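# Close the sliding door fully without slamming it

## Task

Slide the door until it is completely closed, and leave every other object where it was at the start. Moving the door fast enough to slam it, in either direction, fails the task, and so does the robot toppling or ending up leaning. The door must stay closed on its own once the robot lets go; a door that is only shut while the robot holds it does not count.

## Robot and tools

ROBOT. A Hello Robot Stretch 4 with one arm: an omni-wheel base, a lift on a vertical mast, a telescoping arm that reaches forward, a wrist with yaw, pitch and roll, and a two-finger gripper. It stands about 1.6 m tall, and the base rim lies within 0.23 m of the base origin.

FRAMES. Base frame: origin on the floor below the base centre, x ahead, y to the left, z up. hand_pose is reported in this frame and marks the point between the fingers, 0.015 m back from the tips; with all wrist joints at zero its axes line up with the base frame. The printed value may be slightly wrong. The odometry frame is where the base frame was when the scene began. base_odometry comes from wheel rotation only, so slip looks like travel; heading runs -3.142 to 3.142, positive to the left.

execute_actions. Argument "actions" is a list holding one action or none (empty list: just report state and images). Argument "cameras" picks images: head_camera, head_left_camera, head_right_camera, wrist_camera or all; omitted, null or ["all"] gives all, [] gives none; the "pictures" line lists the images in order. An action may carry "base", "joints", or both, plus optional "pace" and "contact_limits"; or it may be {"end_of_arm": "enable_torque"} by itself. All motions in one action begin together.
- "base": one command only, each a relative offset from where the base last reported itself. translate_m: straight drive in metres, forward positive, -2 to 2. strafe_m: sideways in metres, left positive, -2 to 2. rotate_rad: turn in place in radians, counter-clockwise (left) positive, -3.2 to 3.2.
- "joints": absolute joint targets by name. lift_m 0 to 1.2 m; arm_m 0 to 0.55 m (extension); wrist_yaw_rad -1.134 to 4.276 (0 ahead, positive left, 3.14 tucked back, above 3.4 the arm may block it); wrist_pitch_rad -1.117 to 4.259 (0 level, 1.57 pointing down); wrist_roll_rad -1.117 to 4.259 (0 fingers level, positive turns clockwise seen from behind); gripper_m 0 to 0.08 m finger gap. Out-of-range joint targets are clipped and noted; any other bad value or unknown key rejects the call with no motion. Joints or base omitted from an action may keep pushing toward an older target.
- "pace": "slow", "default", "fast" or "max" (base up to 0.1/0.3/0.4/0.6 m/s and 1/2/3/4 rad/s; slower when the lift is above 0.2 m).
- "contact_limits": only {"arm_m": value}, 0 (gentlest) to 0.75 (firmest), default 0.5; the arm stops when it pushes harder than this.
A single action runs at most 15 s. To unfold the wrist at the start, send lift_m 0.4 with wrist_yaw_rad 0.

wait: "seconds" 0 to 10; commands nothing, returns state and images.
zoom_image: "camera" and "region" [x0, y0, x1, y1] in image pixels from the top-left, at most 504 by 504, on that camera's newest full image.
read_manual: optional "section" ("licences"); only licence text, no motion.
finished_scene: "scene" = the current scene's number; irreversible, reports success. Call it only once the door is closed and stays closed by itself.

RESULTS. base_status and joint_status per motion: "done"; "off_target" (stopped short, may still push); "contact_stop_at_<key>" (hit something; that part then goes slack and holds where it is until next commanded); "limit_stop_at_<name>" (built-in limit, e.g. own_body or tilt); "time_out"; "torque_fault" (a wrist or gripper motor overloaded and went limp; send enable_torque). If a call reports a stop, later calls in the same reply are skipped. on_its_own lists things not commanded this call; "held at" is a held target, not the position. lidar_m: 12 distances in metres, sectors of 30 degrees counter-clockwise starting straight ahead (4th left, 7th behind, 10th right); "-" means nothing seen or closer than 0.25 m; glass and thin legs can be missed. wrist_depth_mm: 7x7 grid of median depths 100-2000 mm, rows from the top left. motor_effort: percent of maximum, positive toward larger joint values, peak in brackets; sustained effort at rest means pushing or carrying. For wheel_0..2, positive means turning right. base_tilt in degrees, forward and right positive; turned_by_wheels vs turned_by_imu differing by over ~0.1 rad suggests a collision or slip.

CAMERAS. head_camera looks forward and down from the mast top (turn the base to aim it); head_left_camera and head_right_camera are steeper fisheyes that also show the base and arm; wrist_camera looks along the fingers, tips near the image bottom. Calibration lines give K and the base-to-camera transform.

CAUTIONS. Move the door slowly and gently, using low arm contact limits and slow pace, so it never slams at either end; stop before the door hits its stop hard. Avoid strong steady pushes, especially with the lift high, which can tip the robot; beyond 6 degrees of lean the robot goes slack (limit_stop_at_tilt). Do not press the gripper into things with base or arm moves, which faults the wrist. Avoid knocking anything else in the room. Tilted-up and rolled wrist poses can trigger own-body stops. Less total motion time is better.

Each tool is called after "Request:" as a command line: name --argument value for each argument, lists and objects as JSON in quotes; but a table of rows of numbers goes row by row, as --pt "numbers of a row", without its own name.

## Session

Request:
execute_actions --actions '[]'

Scene clock: 0.00 s.
base_odometry: x=+0.000 y=+0.000 heading=+0.000 (m, m, rad; odometry frame)
turned_by_wheels: +0.000 (rad since the last result)
turned_by_imu: +0.000 (rad since the last result)
base_tilt: forward=+0.0 right=+0.0 (deg)
lidar_m: 1.00 0.97 1.03 1.53 1.80 0.87 0.72 0.87 0.65 0.93 1.90 1.45
base_status: not commanded
joint_positions: lift_m=+0.259 arm_m=-0.002 wrist_yaw_rad=+3.125 wrist_pitch_rad=-0.013 wrist_roll_rad=+0.006 gripper_m=+0.040
joint_status: not commanded
motor_effort: lift_m=+21 arm_m=+0 wrist_yaw_rad=+0 wrist_pitch_rad=-7 wrist_roll_rad=-1 gripper_m=+0 wheel_0=+0 wheel_1=+0 wheel_2=+0 (%)
hand_pose: x=-0.0427 y=+0.0908 z=+0.4401 quat_wxyz=(+0.008, +0.007, +0.003, +1.000) (m; base frame)
wrist_depth_mm: - 138 1618 1863 - 1921 1618 / - 127 1618 1863 - 1863 1618 / - 129 191 1863 - 1863 1618 / 133 136 1537 1863 - 1808 1618 / 1281 1430 976 891 1138 1808 1576 / 1308 1430 854 831 1118 1661 1576 / 1118 - 145 820 103 1255 1182
pictures: head_camera, head_left_camera, head_right_camera, wrist_camera
camera_calibration (this result's frames):
wrist_camera: T_world_to_cam=[[0.0428176, 0.998826, 0.0226436, -0.10306], [-0.0483532, 0.0247095, -0.998525, 0.493992], [-0.997912, 0.0416595, 0.0493544, 0.0765869], [0, 0, 0, 1]] pos_world=[0.104726, 0.0875419, 0.491817]
Images, in order (width x height): head_camera 420x560, head_left_camera 420x672, head_right_camera 420x672, wrist_camera 616x392.

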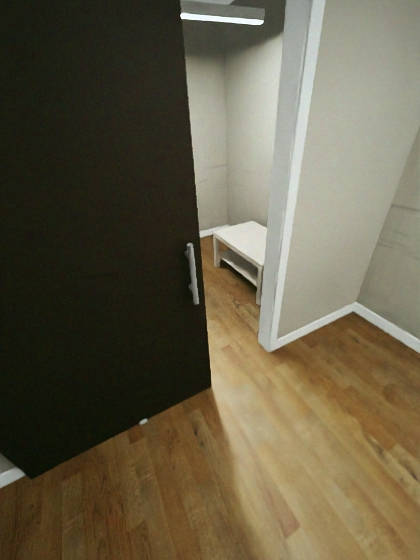

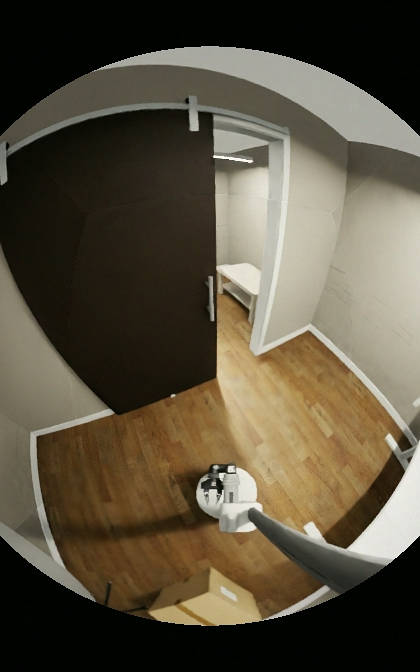

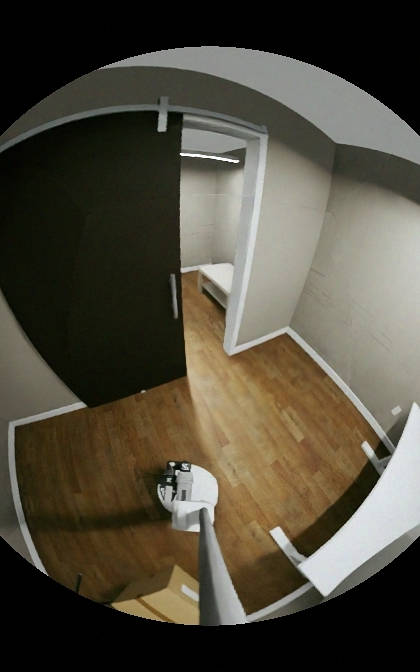

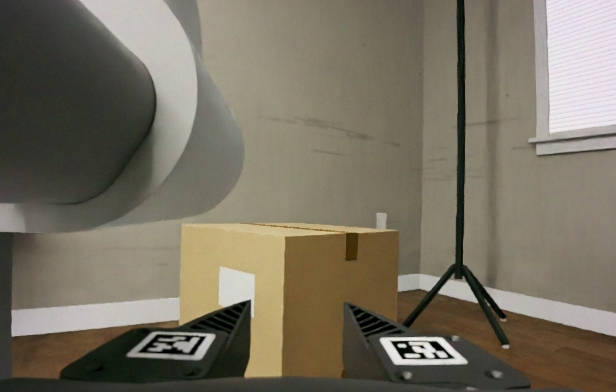

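Request:
execute_actions --actions '[{"base":{"rotate_rad":0.5},"joints":{"wrist_yaw_rad":0,"gripper_m":0.08,"wrist_pitch_rad":0,"lift_m":0.6}}]' --cameras '[]'

Request:
execute_actions --actions '[{"base":{"translate_m":0.3},"joints":{"lift_m":0.92}}]' --cameras '[]'

Request:
execute_actions --actions '[{"base":{"strafe_m":-0.32}}]'

Scene clock: 4.57 s.
base_odometry: x=+0.000 y=+0.000 heading=+0.500 (m, m, rad; odometry frame)
turned_by_wheels: +0.500 (rad since the last result)
turned_by_imu: +0.503 (rad since the last result)
base_tilt: forward=+0.1 right=+0.0 (deg)
lidar_m: 0.97 1.02 1.48 1.80 0.91 0.70 0.92 0.65 0.89 1.90 1.49 0.98
base_status: done
joint_positions: lift_m=+0.600 arm_m=-0.002 wrist_yaw_rad=+0.000 wrist_pitch_rad=+0.002 wrist_roll_rad=+0.006 gripper_m=+0.080
joint_status: all done
motor_effort: lift_m=+25(28) arm_m=-1(0) wrist_yaw_rad=-1(6) wrist_pitch_rad=-6(6) wrist_roll_rad=-1(1) gripper_m=+2(2) wheel_0=-2(9) wheel_1=+0(8) wheel_2=+0(6) (%)
hand_pose: x=+0.3813 y=-0.0873 z=+0.7773 quat_wxyz=(+1.000, +0.003, +0.001, +0.000) (m; base frame)
wrist_depth_mm: 732 750 750 759 759 - - / 741 750 759 759 759 - - / 732 750 750 759 759 - - / 741 741 759 759 759 - - / 741 750 750 759 768 - - / 741 741 759 759 759 - 1863 / - - 759 759 150 - -
pictures: none
No camera images: the call's "cameras" was empty. Leave "cameras" out to get every camera's image.

Scene clock: 7.03 s.
base_odometry: x=+0.263 y=+0.144 heading=+0.500 (m, m, rad; odometry frame)
turned_by_wheels: +0.000 (rad since the last result)
turned_by_imu: -0.001 (rad since the last result)
base_tilt: forward=-0.2 right=+0.0 (deg)
lidar_m: 0.67 0.71 1.07 1.81 1.72 0.97 0.96 0.96 1.33 1.90 1.20 0.69
base_status: done
joint_positions: lift_m=+0.920 arm_m=-0.002 wrist_yaw_rad=+0.000 wrist_pitch_rad=+0.002 wrist_roll_rad=+0.006 gripper_m=+0.080
joint_status: all done
motor_effort: lift_m=+25(21) arm_m=-1(1) wrist_yaw_rad=+1(1) wrist_pitch_rad=-5(6) wrist_roll_rad=-1(1) gripper_m=+2(1) wheel_0=+3(9) wheel_1=+2(8) wheel_2=+1(11) (%)
hand_pose: x=+0.3812 y=-0.0874 z=+1.0974 quat_wxyz=(+1.000, +0.003, +0.001, +0.000) (m; base frame)
wrist_depth_mm: 452 452 459 462 466 473 473 / 449 455 459 466 469 473 473 / 449 455 459 462 469 469 - / 452 452 455 466 466 473 - / 452 459 459 462 466 469 - / 452 449 459 466 466 473 477 / - - 459 462 150 - -
pictures: none
No camera images: the call's "cameras" was empty. Leave "cameras" out to get every camera's image.

Scene clock: 9.43 s.
base_odometry: x=+0.417 y=-0.137 heading=+0.500 (m, m, rad; odometry frame)
turned_by_wheels: +0.000 (rad since the last result)
turned_by_imu: -0.001 (rad since the last result)
base_tilt: forward=+0.0 right=+0.1 (deg)
lidar_m: 0.62 0.69 0.99 2.14 1.33 1.13 0.92 0.96 1.34 1.58 1.07 0.98
base_status: done
joint_positions: lift_m=+0.920 arm_m=-0.002 wrist_yaw_rad=+0.000 wrist_pitch_rad=+0.002 wrist_roll_rad=+0.006 gripper_m=+0.080
joint_status: not commanded
motor_effort: lift_m=+25(25) arm_m=-1(1) wrist_yaw_rad=+0(0) wrist_pitch_rad=-6(6) wrist_roll_rad=+0(1) gripper_m=+1(3) wheel_0=+2(11) wheel_1=-1(10) wheel_2=+0(1) (%)
hand_pose: x=+0.3812 y=-0.0874 z=+1.0974 quat_wxyz=(+1.000, +0.003, +0.001, +0.000) (m; base frame)
wrist_depth_mm: 452 455 459 462 - - - / 449 455 459 462 - - - / 452 455 459 462 - - - / 452 455 459 462 - - - / 452 455 459 462 - - - / 449 452 459 466 - - - / - - 459 462 150 - -
pictures: head_camera, head_left_camera, head_right_camera, wrist_camera
camera_calibration (this result's frames):
wrist_camera: T_world_to_cam=[[-0.0262964, -0.999388, 0.0230585, -0.106823], [0.0331803, -0.0239264, -0.999163, 1.14053], [0.999103, -0.0255093, 0.0337892, -0.275537], [0, 0, 0, 1]] pos_world=[0.234638, -0.0864977, 1.15135]
Images, in order (width x height): head_camera 420x560, head_left_camera 420x672, head_right_camera 420x672, wrist_camera 616x392.

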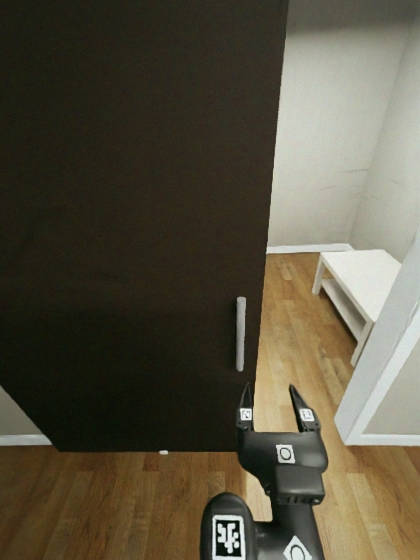

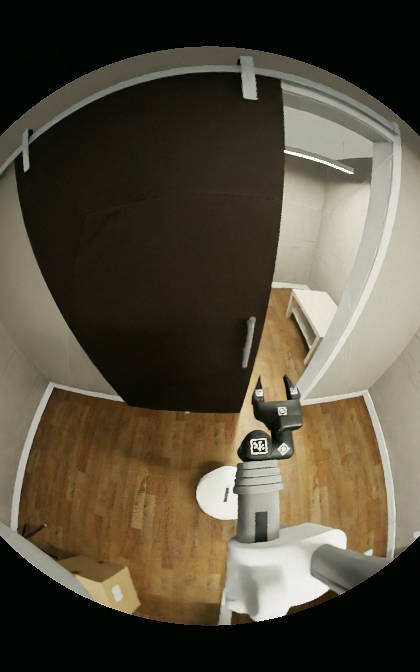

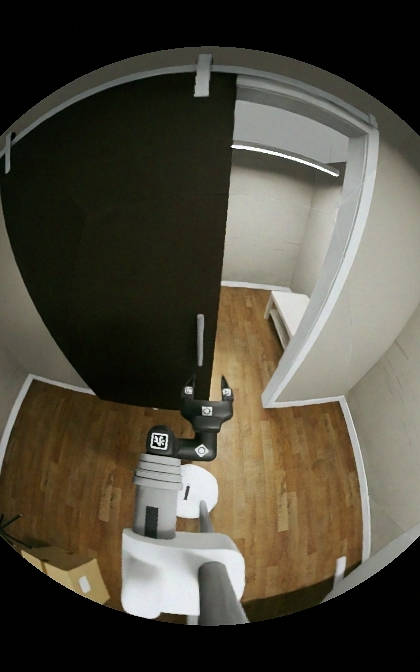

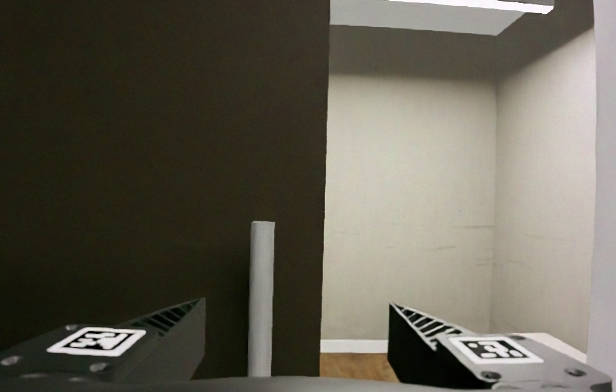

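Request:
execute_actions --actions '[{"base":{"strafe_m":0.03},"joints":{"lift_m":0.77,"arm_m":0.14}}]' --cameras '["head_camera","wrist_camera"]'

Request:
zoom_image --camera "head_camera" --region '[110, 420, 200, 480]'

Scene clock: 12.37 s.
base_odometry: x=+0.402 y=-0.111 heading=+0.500 (m, m, rad; odometry frame)
turned_by_wheels: +0.000 (rad since the last result)
turned_by_imu: -0.001 (rad since the last result)
base_tilt: forward=+0.1 right=+0.0 (deg)
lidar_m: 0.63 0.71 0.99 2.12 1.35 1.12 0.91 0.98 1.35 1.61 1.06 0.98
base_status: done
joint_positions: lift_m=+0.770 arm_m=+0.139 wrist_yaw_rad=+0.000 wrist_pitch_rad=+0.002 wrist_roll_rad=+0.006 gripper_m=+0.080
joint_status: all done
motor_effort: lift_m=+16(27) arm_m=+7(6) wrist_yaw_rad=+0(1) wrist_pitch_rad=-6(6) wrist_roll_rad=-1(1) gripper_m=+1(2) wheel_0=-1(10) wheel_1=+0(10) wheel_2=+0(0) (%)
hand_pose: x=+0.5223 y=-0.0874 z=+0.9481 quat_wxyz=(+1.000, +0.003, +0.001, +0.000) (m; base frame)
wrist_depth_mm: 315 317 319 322 - - - / 314 317 320 322 - - - / 314 317 320 322 - - - / 315 317 320 324 - - - / 314 317 320 322 - - - / 314 317 320 322 - - 1863 / - - 320 324 150 - -
pictures: head_camera, wrist_camera
camera_calibration (this result's frames):
wrist_camera: T_world_to_cam=[[-0.0260823, -0.999394, 0.0230604, -0.0997391], [0.0331142, -0.0239193, -0.999165, 0.986725], [0.999111, -0.0252969, 0.033718, -0.411385], [0, 0, 0, 1]] pos_world=[0.375743, -0.0864836, 1.00207]
Images, in order (width x height): head_camera 420x560, wrist_camera 616x392.

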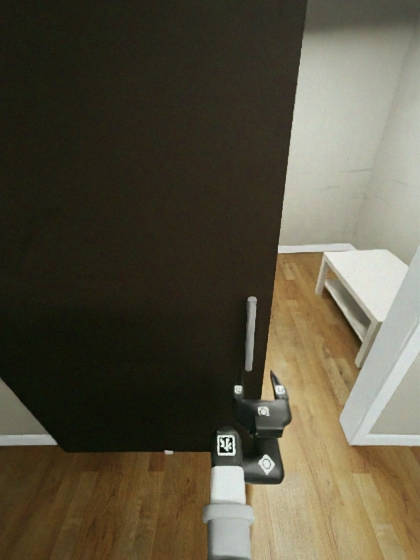

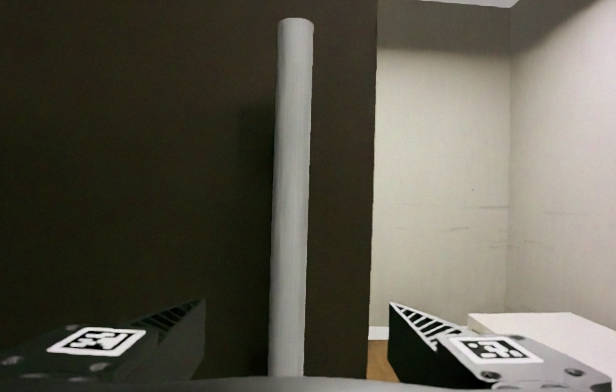

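Region (110, 420, 200, 480) of head_camera's 420x560 image, scaled by 5.600, with more detail than that image has.

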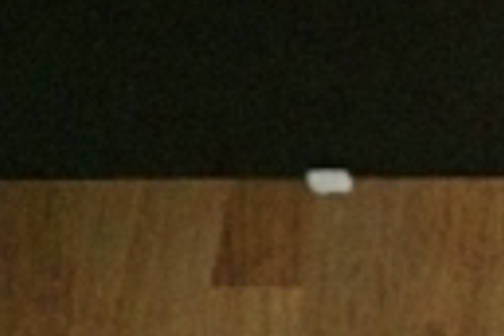

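Request:
execute_actions --actions '[{"joints":{"arm_m":0.278},"contact_limits":{"arm_m":0.2}}]' --cameras '["wrist_camera"]'

Request:
execute_actions --actions '[{"joints":{"gripper_m":0.04}}]' --cameras '["wrist_camera","head_camera"]'

Scene clock: 14.83 s.
base_odometry: x=+0.402 y=-0.111 heading=+0.500 (m, m, rad; odometry frame)
turned_by_wheels: +0.000 (rad since the last result)
turned_by_imu: -0.001 (rad since the last result)
base_tilt: forward=-0.1 right=-0.1 (deg)
lidar_m: 0.61 0.71 0.99 2.11 1.32 1.12 0.92 0.97 1.34 1.62 1.07 0.99
base_status: not commanded
joint_positions: lift_m=+0.770 arm_m=+0.277 wrist_yaw_rad=+0.000 wrist_pitch_rad=+0.002 wrist_roll_rad=+0.006 gripper_m=+0.080
joint_status: all done
motor_effort: lift_m=+15(16) arm_m=+7(8) wrist_yaw_rad=+0(1) wrist_pitch_rad=-6(6) wrist_roll_rad=-1(1) gripper_m=+2(1) wheel_0=-1(1) wheel_1=+0(0) wheel_2=+0(0) (%)
contact_limits: arm_m 0.2
hand_pose: x=+0.6603 y=-0.0874 z=+0.9481 quat_wxyz=(+1.000, +0.003, +0.001, +0.000) (m; base frame)
wrist_depth_mm: 181 182 183 117 187 - - / 180 182 183 117 187 - - / 180 182 183 117 187 - - / 180 182 183 118 187 - - / 181 182 183 118 187 - - / 181 182 183 118 186 - - / - - 145 119 150 - -
pictures: wrist_camera
camera_calibration (this result's frames):
wrist_camera: T_world_to_cam=[[-0.0261071, -0.999393, 0.0230605, -0.0961295], [0.0331103, -0.0239202, -0.999165, 0.982158], [0.999111, -0.0253218, 0.0337147, -0.549232], [0, 0, 0, 1]] pos_world=[0.513714, -0.0864853, 1.00207]
Images, in order (width x height): wrist_camera 616x392.

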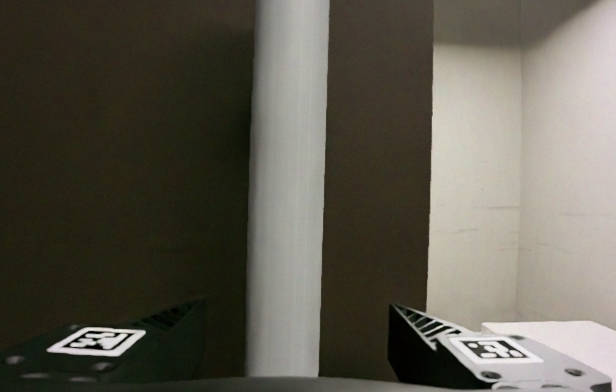

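Scene clock: 15.90 s.
base_odometry: x=+0.402 y=-0.111 heading=+0.500 (m, m, rad; odometry frame)
turned_by_wheels: +0.000 (rad since the last result)
turned_by_imu: +0.000 (rad since the last result)
base_tilt: forward=-0.2 right=+0.0 (deg)
lidar_m: 0.63 0.70 1.00 2.08 1.35 1.11 0.93 0.95 1.31 1.61 1.06 0.99
base_status: not commanded
joint_positions: lift_m=+0.770 arm_m=+0.277 wrist_yaw_rad=+0.000 wrist_pitch_rad=+0.002 wrist_roll_rad=+0.006 gripper_m=+0.040
joint_status: all done
motor_effort: lift_m=+16(16) arm_m=+7(7) wrist_yaw_rad=+0(0) wrist_pitch_rad=-6(7) wrist_roll_rad=-1(1) gripper_m=-2(4) wheel_0=-1(1) wheel_1=+0(0) wheel_2=+0(0) (%)
hand_pose: x=+0.6603 y=-0.0874 z=+0.9481 quat_wxyz=(+1.000, +0.003, +0.001, +0.000) (m; base frame)
wrist_depth_mm: 181 182 183 117 187 - - / 181 182 183 117 187 - - / 181 182 183 117 186 - - / 181 182 183 118 187 - - / 181 182 183 118 187 - - / 181 182 150 119 187 - - / 181 - 118 119 103 1430 1281
pictures: head_camera, wrist_camera
camera_calibration (this result's frames):
wrist_camera: T_world_to_cam=[[-0.026107, -0.999393, 0.0230607, -0.0961297], [0.0331106, -0.0239204, -0.999165, 0.982158], [0.999111, -0.0253217, 0.033715, -0.549232], [0, 0, 0, 1]] pos_world=[0.513714, -0.0864853, 1.00207]
Images, in order (width x height): head_camera 420x560, wrist_camera 616x392.

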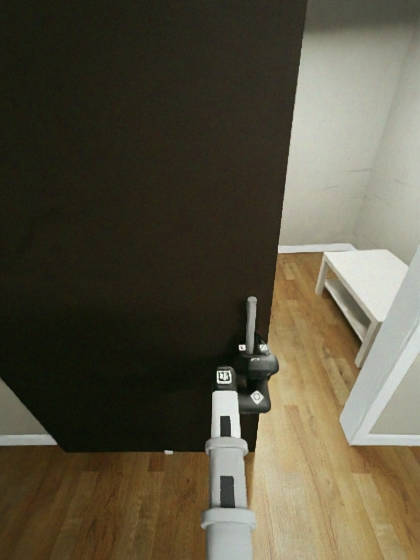

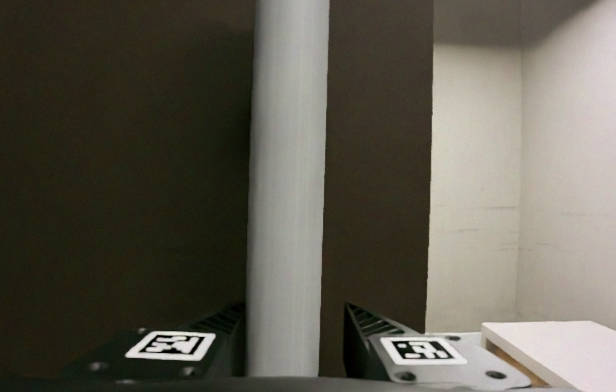

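Request:
execute_actions --actions '[{"joints":{"arm_m":0.284},"contact_limits":{"arm_m":0.2}}]' --cameras '[]'

Request:
execute_actions --actions '[{"base":{"strafe_m":-0.55},"pace":"slow"}]'

Request:
zoom_image --camera "head_right_camera" --region '[120, 40, 320, 160]'

Scene clock: 17.47 s.
base_odometry: x=+0.402 y=-0.111 heading=+0.500 (m, m, rad; odometry frame)
turned_by_wheels: +0.000 (rad since the last result)
turned_by_imu: -0.001 (rad since the last result)
base_tilt: forward=-0.1 right=-0.2 (deg)
lidar_m: 0.61 0.71 1.00 2.10 1.34 1.12 0.92 0.97 1.33 1.59 1.05 0.98
base_status: not commanded
joint_positions: lift_m=+0.770 arm_m=+0.283 wrist_yaw_rad=+0.000 wrist_pitch_rad=+0.002 wrist_roll_rad=+0.006 gripper_m=+0.040
joint_status: all done
motor_effort: lift_m=+16(16) arm_m=+7(9) wrist_yaw_rad=+0(0) wrist_pitch_rad=-6(6) wrist_roll_rad=+0(0) gripper_m=-1(2) wheel_0=-1(1) wheel_1=+0(0) wheel_2=+0(0) (%)
contact_limits: arm_m 0.2
hand_pose: x=+0.6663 y=-0.0874 z=+0.9481 quat_wxyz=(+1.000, +0.003, +0.001, +0.000) (m; base frame)
wrist_depth_mm: 175 176 178 111 181 - - / 175 176 178 111 181 - - / 175 176 178 111 181 - - / 175 176 178 111 181 - - / 175 177 178 112 181 - - / 175 177 134 112 180 - - / 175 - 115 113 103 1464 1281
pictures: none
No camera images: the call's "cameras" was empty. Leave "cameras" out to get every camera's image.

Scene clock: 24.10 s.
base_odometry: x=+0.667 y=-0.593 heading=+0.501 (m, m, rad; odometry frame)
turned_by_wheels: +0.001 (rad since the last result)
turned_by_imu: +0.003 (rad since the last result)
base_tilt: forward=+0.0 right=-0.2 (deg)
lidar_m: 0.62 0.71 0.98 2.67 1.54 0.96 0.94 1.00 1.11 1.07 1.06 0.77
base_status: done
joint_positions: lift_m=+0.770 arm_m=+0.283 wrist_yaw_rad=+0.004 wrist_pitch_rad=+0.002 wrist_roll_rad=+0.006 gripper_m=+0.041
joint_status: not commanded
motor_effort: lift_m=+16(15) arm_m=+7(7) wrist_yaw_rad=-10(30) wrist_pitch_rad=-6(5) wrist_roll_rad=+0(0) gripper_m=-5(9) wheel_0=+9(22) wheel_1=-1(6) wheel_2=+3(4) (%)
hand_pose: x=+0.6667 y=-0.0866 z=+0.9481 quat_wxyz=(+1.000, +0.003, +0.001, +0.002) (m; base frame)
wrist_depth_mm: 174 174 176 110 177 236 236 / 173 174 175 110 177 236 237 / 174 175 175 111 178 236 236 / 174 175 175 111 178 236 236 / 174 175 176 112 178 236 236 / 174 175 135 112 178 236 236 / 174 - 109 113 103 236 236
pictures: head_camera, head_left_camera, head_right_camera, wrist_camera
camera_calibration (this result's frames):
wrist_camera: T_world_to_cam=[[-0.0226722, -0.999477, 0.0230624, -0.0975313], [0.0332013, -0.0238083, -0.999165, 0.981915], [0.999191, -0.0218875, 0.0337237, -0.555336], [0, 0, 0, 1]] pos_world=[0.520075, -0.0862575, 1.00207]
Images, in order (width x height): head_camera 420x560, head_left_camera 420x672, head_right_camera 420x672, wrist_camera 616x392.

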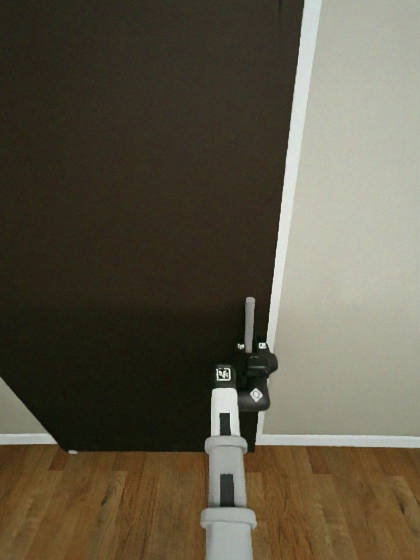

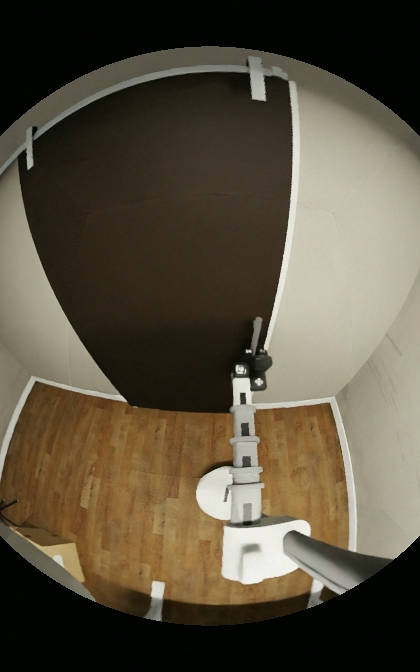

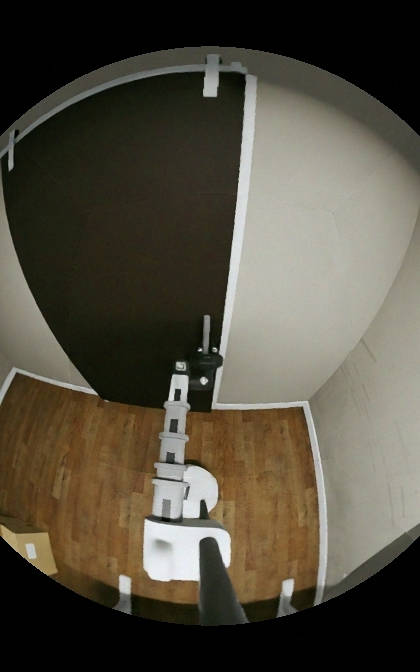

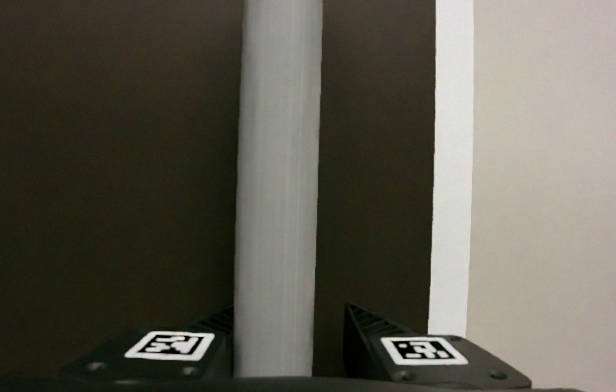

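Region (120, 40, 320, 160) of head_right_camera's 420x672 image, scaled by 2.520, with more detail than that image has; it fills the top 302 rows of this view, and the rest is white.

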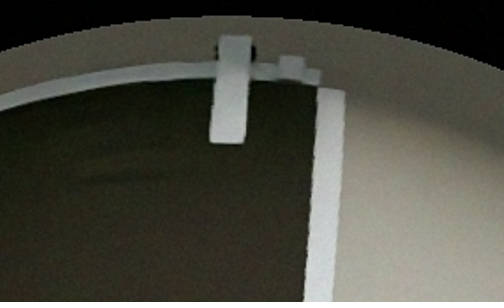

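Request:
execute_actions --actions '[{"base":{"strafe_m":-0.025},"pace":"slow"}]' --cameras '["head_right_camera","wrist_camera"]'

Request:
zoom_image --camera "head_right_camera" --region '[160, 40, 280, 120]'

Scene clock: 26.17 s.
base_odometry: x=+0.678 y=-0.614 heading=+0.501 (m, m, rad; odometry frame)
turned_by_wheels: +0.000 (rad since the last result)
turned_by_imu: +0.000 (rad since the last result)
base_tilt: forward=+0.1 right=+0.1 (deg)
lidar_m: 0.62 0.72 0.96 2.69 1.55 0.96 0.93 0.98 1.09 1.03 1.09 0.77
base_status: done
joint_positions: lift_m=+0.770 arm_m=+0.283 wrist_yaw_rad=+0.000 wrist_pitch_rad=+0.002 wrist_roll_rad=+0.006 gripper_m=+0.040
joint_status: not commanded
motor_effort: lift_m=+15(16) arm_m=+7(7) wrist_yaw_rad=-1(24) wrist_pitch_rad=-6(5) wrist_roll_rad=-1(0) gripper_m=-1(6) wheel_0=+5(19) wheel_1=-2(4) wheel_2=+2(0) (%)
hand_pose: x=+0.6664 y=-0.0874 z=+0.9481 quat_wxyz=(+1.000, +0.003, +0.001, +0.000) (m; base frame)
wrist_depth_mm: 173 174 176 109 178 236 237 / 173 174 175 110 178 236 239 / 173 175 175 110 178 236 237 / 174 175 175 111 178 237 239 / 174 174 175 111 178 236 238 / 173 174 133 112 178 236 238 / 173 - 110 112 103 238 237
pictures: head_right_camera, wrist_camera
camera_calibration (this result's frames):
wrist_camera: T_world_to_cam=[[-0.0260461, -0.999395, 0.0230603, -0.0959986], [0.0331199, -0.0239182, -0.999165, 0.981953], [0.999112, -0.0252606, 0.0337228, -0.555301], [0, 0, 0, 1]] pos_world=[0.519785, -0.0864812, 1.00207]
Images, in order (width x height): head_right_camera 420x672, wrist_camera 616x392.

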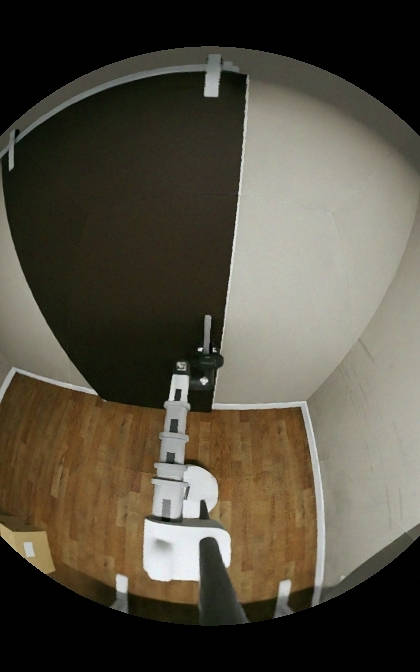

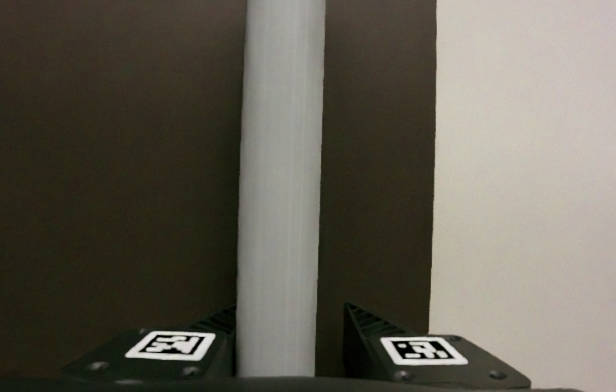

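Region (160, 40, 280, 120) of head_right_camera's 420x672 image, scaled by 4.200, with more detail than that image has.

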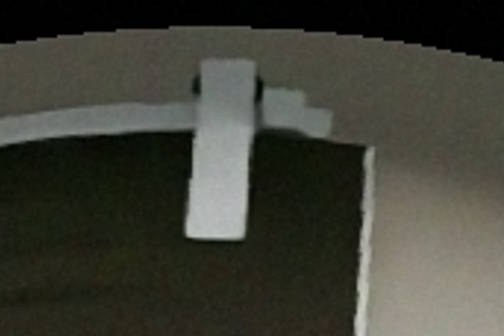

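Nearly touching; a small push to confirm.

Request:
execute_actions --actions '[{"base":{"strafe_m":-0.018},"pace":"slow"}]' --cameras '["head_right_camera","wrist_camera"]'

Request:
zoom_image --camera "head_right_camera" --region '[160, 40, 280, 120]'

Scene clock: 27.93 s.
base_odometry: x=+0.687 y=-0.630 heading=+0.505 (m, m, rad; odometry frame)
turned_by_wheels: +0.003 (rad since the last result)
turned_by_imu: +0.004 (rad since the last result)
base_tilt: forward=+0.0 right=-0.1 (deg)
lidar_m: 0.61 0.72 0.99 2.70 1.54 0.96 0.95 1.00 1.07 1.03 1.02 0.78
base_status: done
joint_positions: lift_m=+0.770 arm_m=+0.283 wrist_yaw_rad=+0.015 wrist_pitch_rad=+0.002 wrist_roll_rad=+0.006 gripper_m=+0.042
joint_status: not commanded
on_its_own: wrist_yaw_rad is at rest, and its effort (-44) is outside its rest range (-13 to +13)
motor_effort: lift_m=+16(16) arm_m=+7(7) wrist_yaw_rad=-44(44) wrist_pitch_rad=-4(6) wrist_roll_rad=-1(1) gripper_m=-18(17) wheel_0=+29(29) wheel_1=+8(7) wheel_2=+4(4) (%)
hand_pose: x=+0.6677 y=-0.0842 z=+0.9482 quat_wxyz=(+1.000, +0.003, +0.001, +0.008) (m; base frame)
wrist_depth_mm: 176 176 176 111 176 231 230 / 177 176 176 111 175 230 231 / 176 176 176 112 175 231 231 / 176 176 176 113 175 231 231 / 176 176 176 114 175 232 231 / 176 176 121 115 176 231 230 / 177 - 107 138 107 231 231
pictures: head_right_camera, wrist_camera
camera_calibration (this result's frames):
wrist_camera: T_world_to_cam=[[-0.0111919, -0.999672, 0.0230474, -0.102725], [0.0340216, -0.0234162, -0.999147, 0.981526], [0.999358, -0.0103982, 0.0342725, -0.555939], [0, 0, 0, 1]] pos_world=[0.52104, -0.0854889, 1.00211]
Images, in order (width x height): head_right_camera 420x672, wrist_camera 616x392.

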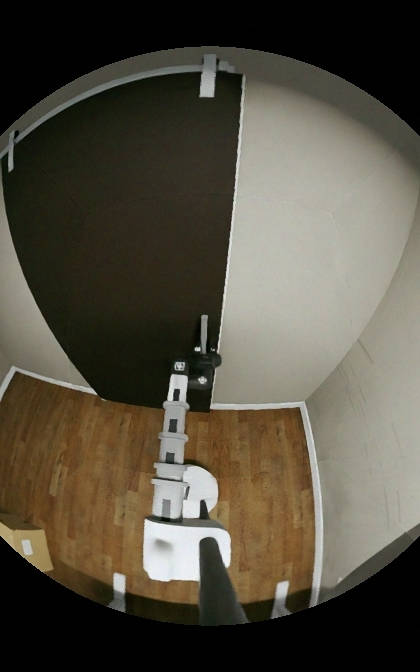

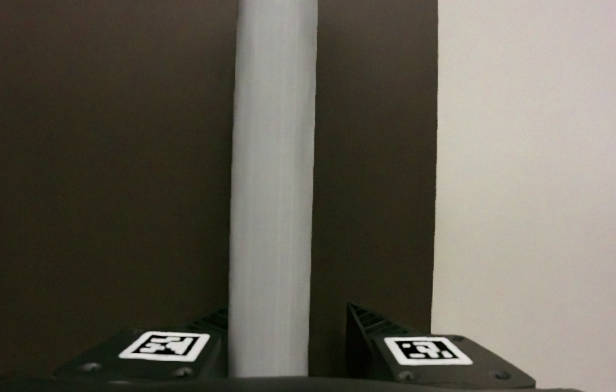

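Region (160, 40, 280, 120) of head_right_camera's 420x672 image, scaled by 4.200, with more detail than that image has.

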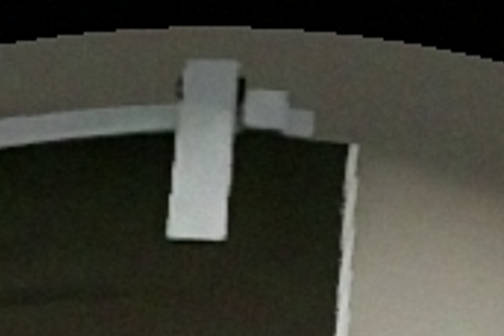

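At the stop. Release.

Request:
execute_actions --actions '[{"base":{"strafe_m":0.025},"joints":{"gripper_m":0.07},"pace":"slow"}]' --cameras '["wrist_camera"]'

Request:
execute_actions --actions '[{"joints":{"arm_m":0.15}}]' --cameras '["head_camera","head_right_camera"]'

Request:
zoom_image --camera "head_right_camera" --region '[160, 40, 280, 120]'

Scene clock: 29.93 s.
base_odometry: x=+0.675 y=-0.608 heading=+0.505 (m, m, rad; odometry frame)
turned_by_wheels: +0.000 (rad since the last result)
turned_by_imu: -0.001 (rad since the last result)
base_tilt: forward=+0.1 right=+0.0 (deg)
lidar_m: 0.62 0.71 1.00 2.67 1.54 0.96 0.95 0.98 1.10 1.03 1.05 0.76
base_status: done
joint_positions: lift_m=+0.770 arm_m=+0.283 wrist_yaw_rad=+0.000 wrist_pitch_rad=+0.002 wrist_roll_rad=+0.006 gripper_m=+0.070
joint_status: all done
motor_effort: lift_m=+16(15) arm_m=+7(6) wrist_yaw_rad=-1(43) wrist_pitch_rad=-6(5) wrist_roll_rad=-1(2) gripper_m=+0(15) wheel_0=-5(25) wheel_1=+2(13) wheel_2=+3(4) (%)
hand_pose: x=+0.6664 y=-0.0874 z=+0.9481 quat_wxyz=(+1.000, +0.003, +0.001, +0.000) (m; base frame)
wrist_depth_mm: 174 175 176 109 178 236 237 / 174 175 176 109 178 236 237 / 174 175 176 108 178 236 238 / 174 175 176 109 178 236 237 / 174 175 176 109 178 236 237 / 174 175 176 109 178 236 237 / - - 176 110 132 - -
pictures: wrist_camera
camera_calibration (this result's frames):
wrist_camera: T_world_to_cam=[[-0.0260109, -0.999396, 0.0230509, -0.0960054], [0.0334548, -0.023916, -0.999154, 0.98179], [0.999102, -0.0252178, 0.0340567, -0.555622], [0, 0, 0, 1]] pos_world=[0.51978, -0.0864784, 1.00209]
Images, in order (width x height): wrist_camera 616x392.

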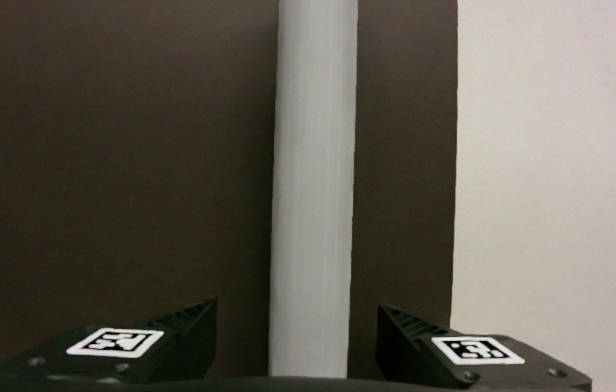

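Scene clock: 31.37 s.
base_odometry: x=+0.675 y=-0.608 heading=+0.505 (m, m, rad; odometry frame)
turned_by_wheels: +0.000 (rad since the last result)
turned_by_imu: -0.001 (rad since the last result)
base_tilt: forward=-0.3 right=+0.0 (deg)
lidar_m: 0.62 0.71 0.98 2.66 1.55 0.97 0.95 1.00 1.09 1.05 1.05 0.76
base_status: not commanded
joint_positions: lift_m=+0.770 arm_m=+0.151 wrist_yaw_rad=+0.000 wrist_pitch_rad=+0.002 wrist_roll_rad=+0.006 gripper_m=+0.070
joint_status: all done
motor_effort: lift_m=+16(16) arm_m=-7(6) wrist_yaw_rad=+1(0) wrist_pitch_rad=-6(6) wrist_roll_rad=-1(1) gripper_m=+1(2) wheel_0=-5(5) wheel_1=+2(2) wheel_2=+3(3) (%)
hand_pose: x=+0.5348 y=-0.0875 z=+0.9481 quat_wxyz=(+1.000, +0.003, +0.001, +0.000) (m; base frame)
wrist_depth_mm: 303 304 306 307 368 370 373 / 301 304 306 307 366 368 373 / 303 304 306 307 366 368 370 / 303 303 307 307 364 368 370 / 303 304 306 307 366 370 370 / 303 304 306 307 309 370 373 / - - 306 307 132 - -
pictures: head_camera, head_right_camera
Images, in order (width x height): head_camera 420x560, head_right_camera 420x672.

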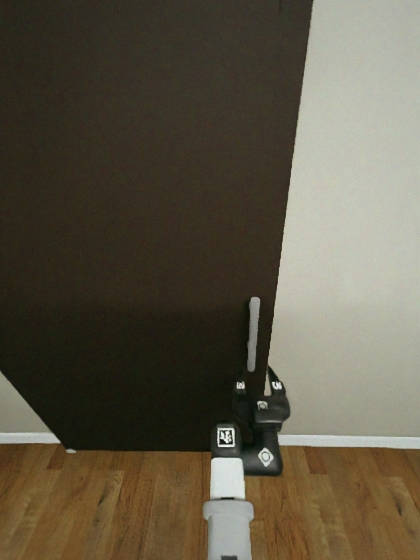

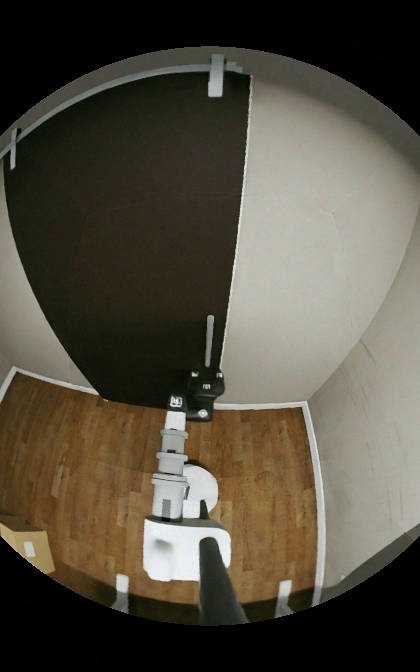

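Region (160, 40, 280, 120) of head_right_camera's 420x672 image, scaled by 4.200, with more detail than that image has.

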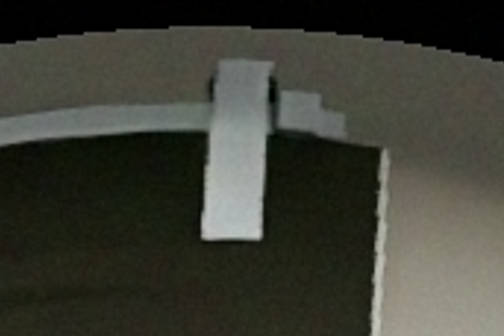

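Request:
finished_scene --scene 2

The scene is finished: the task was done.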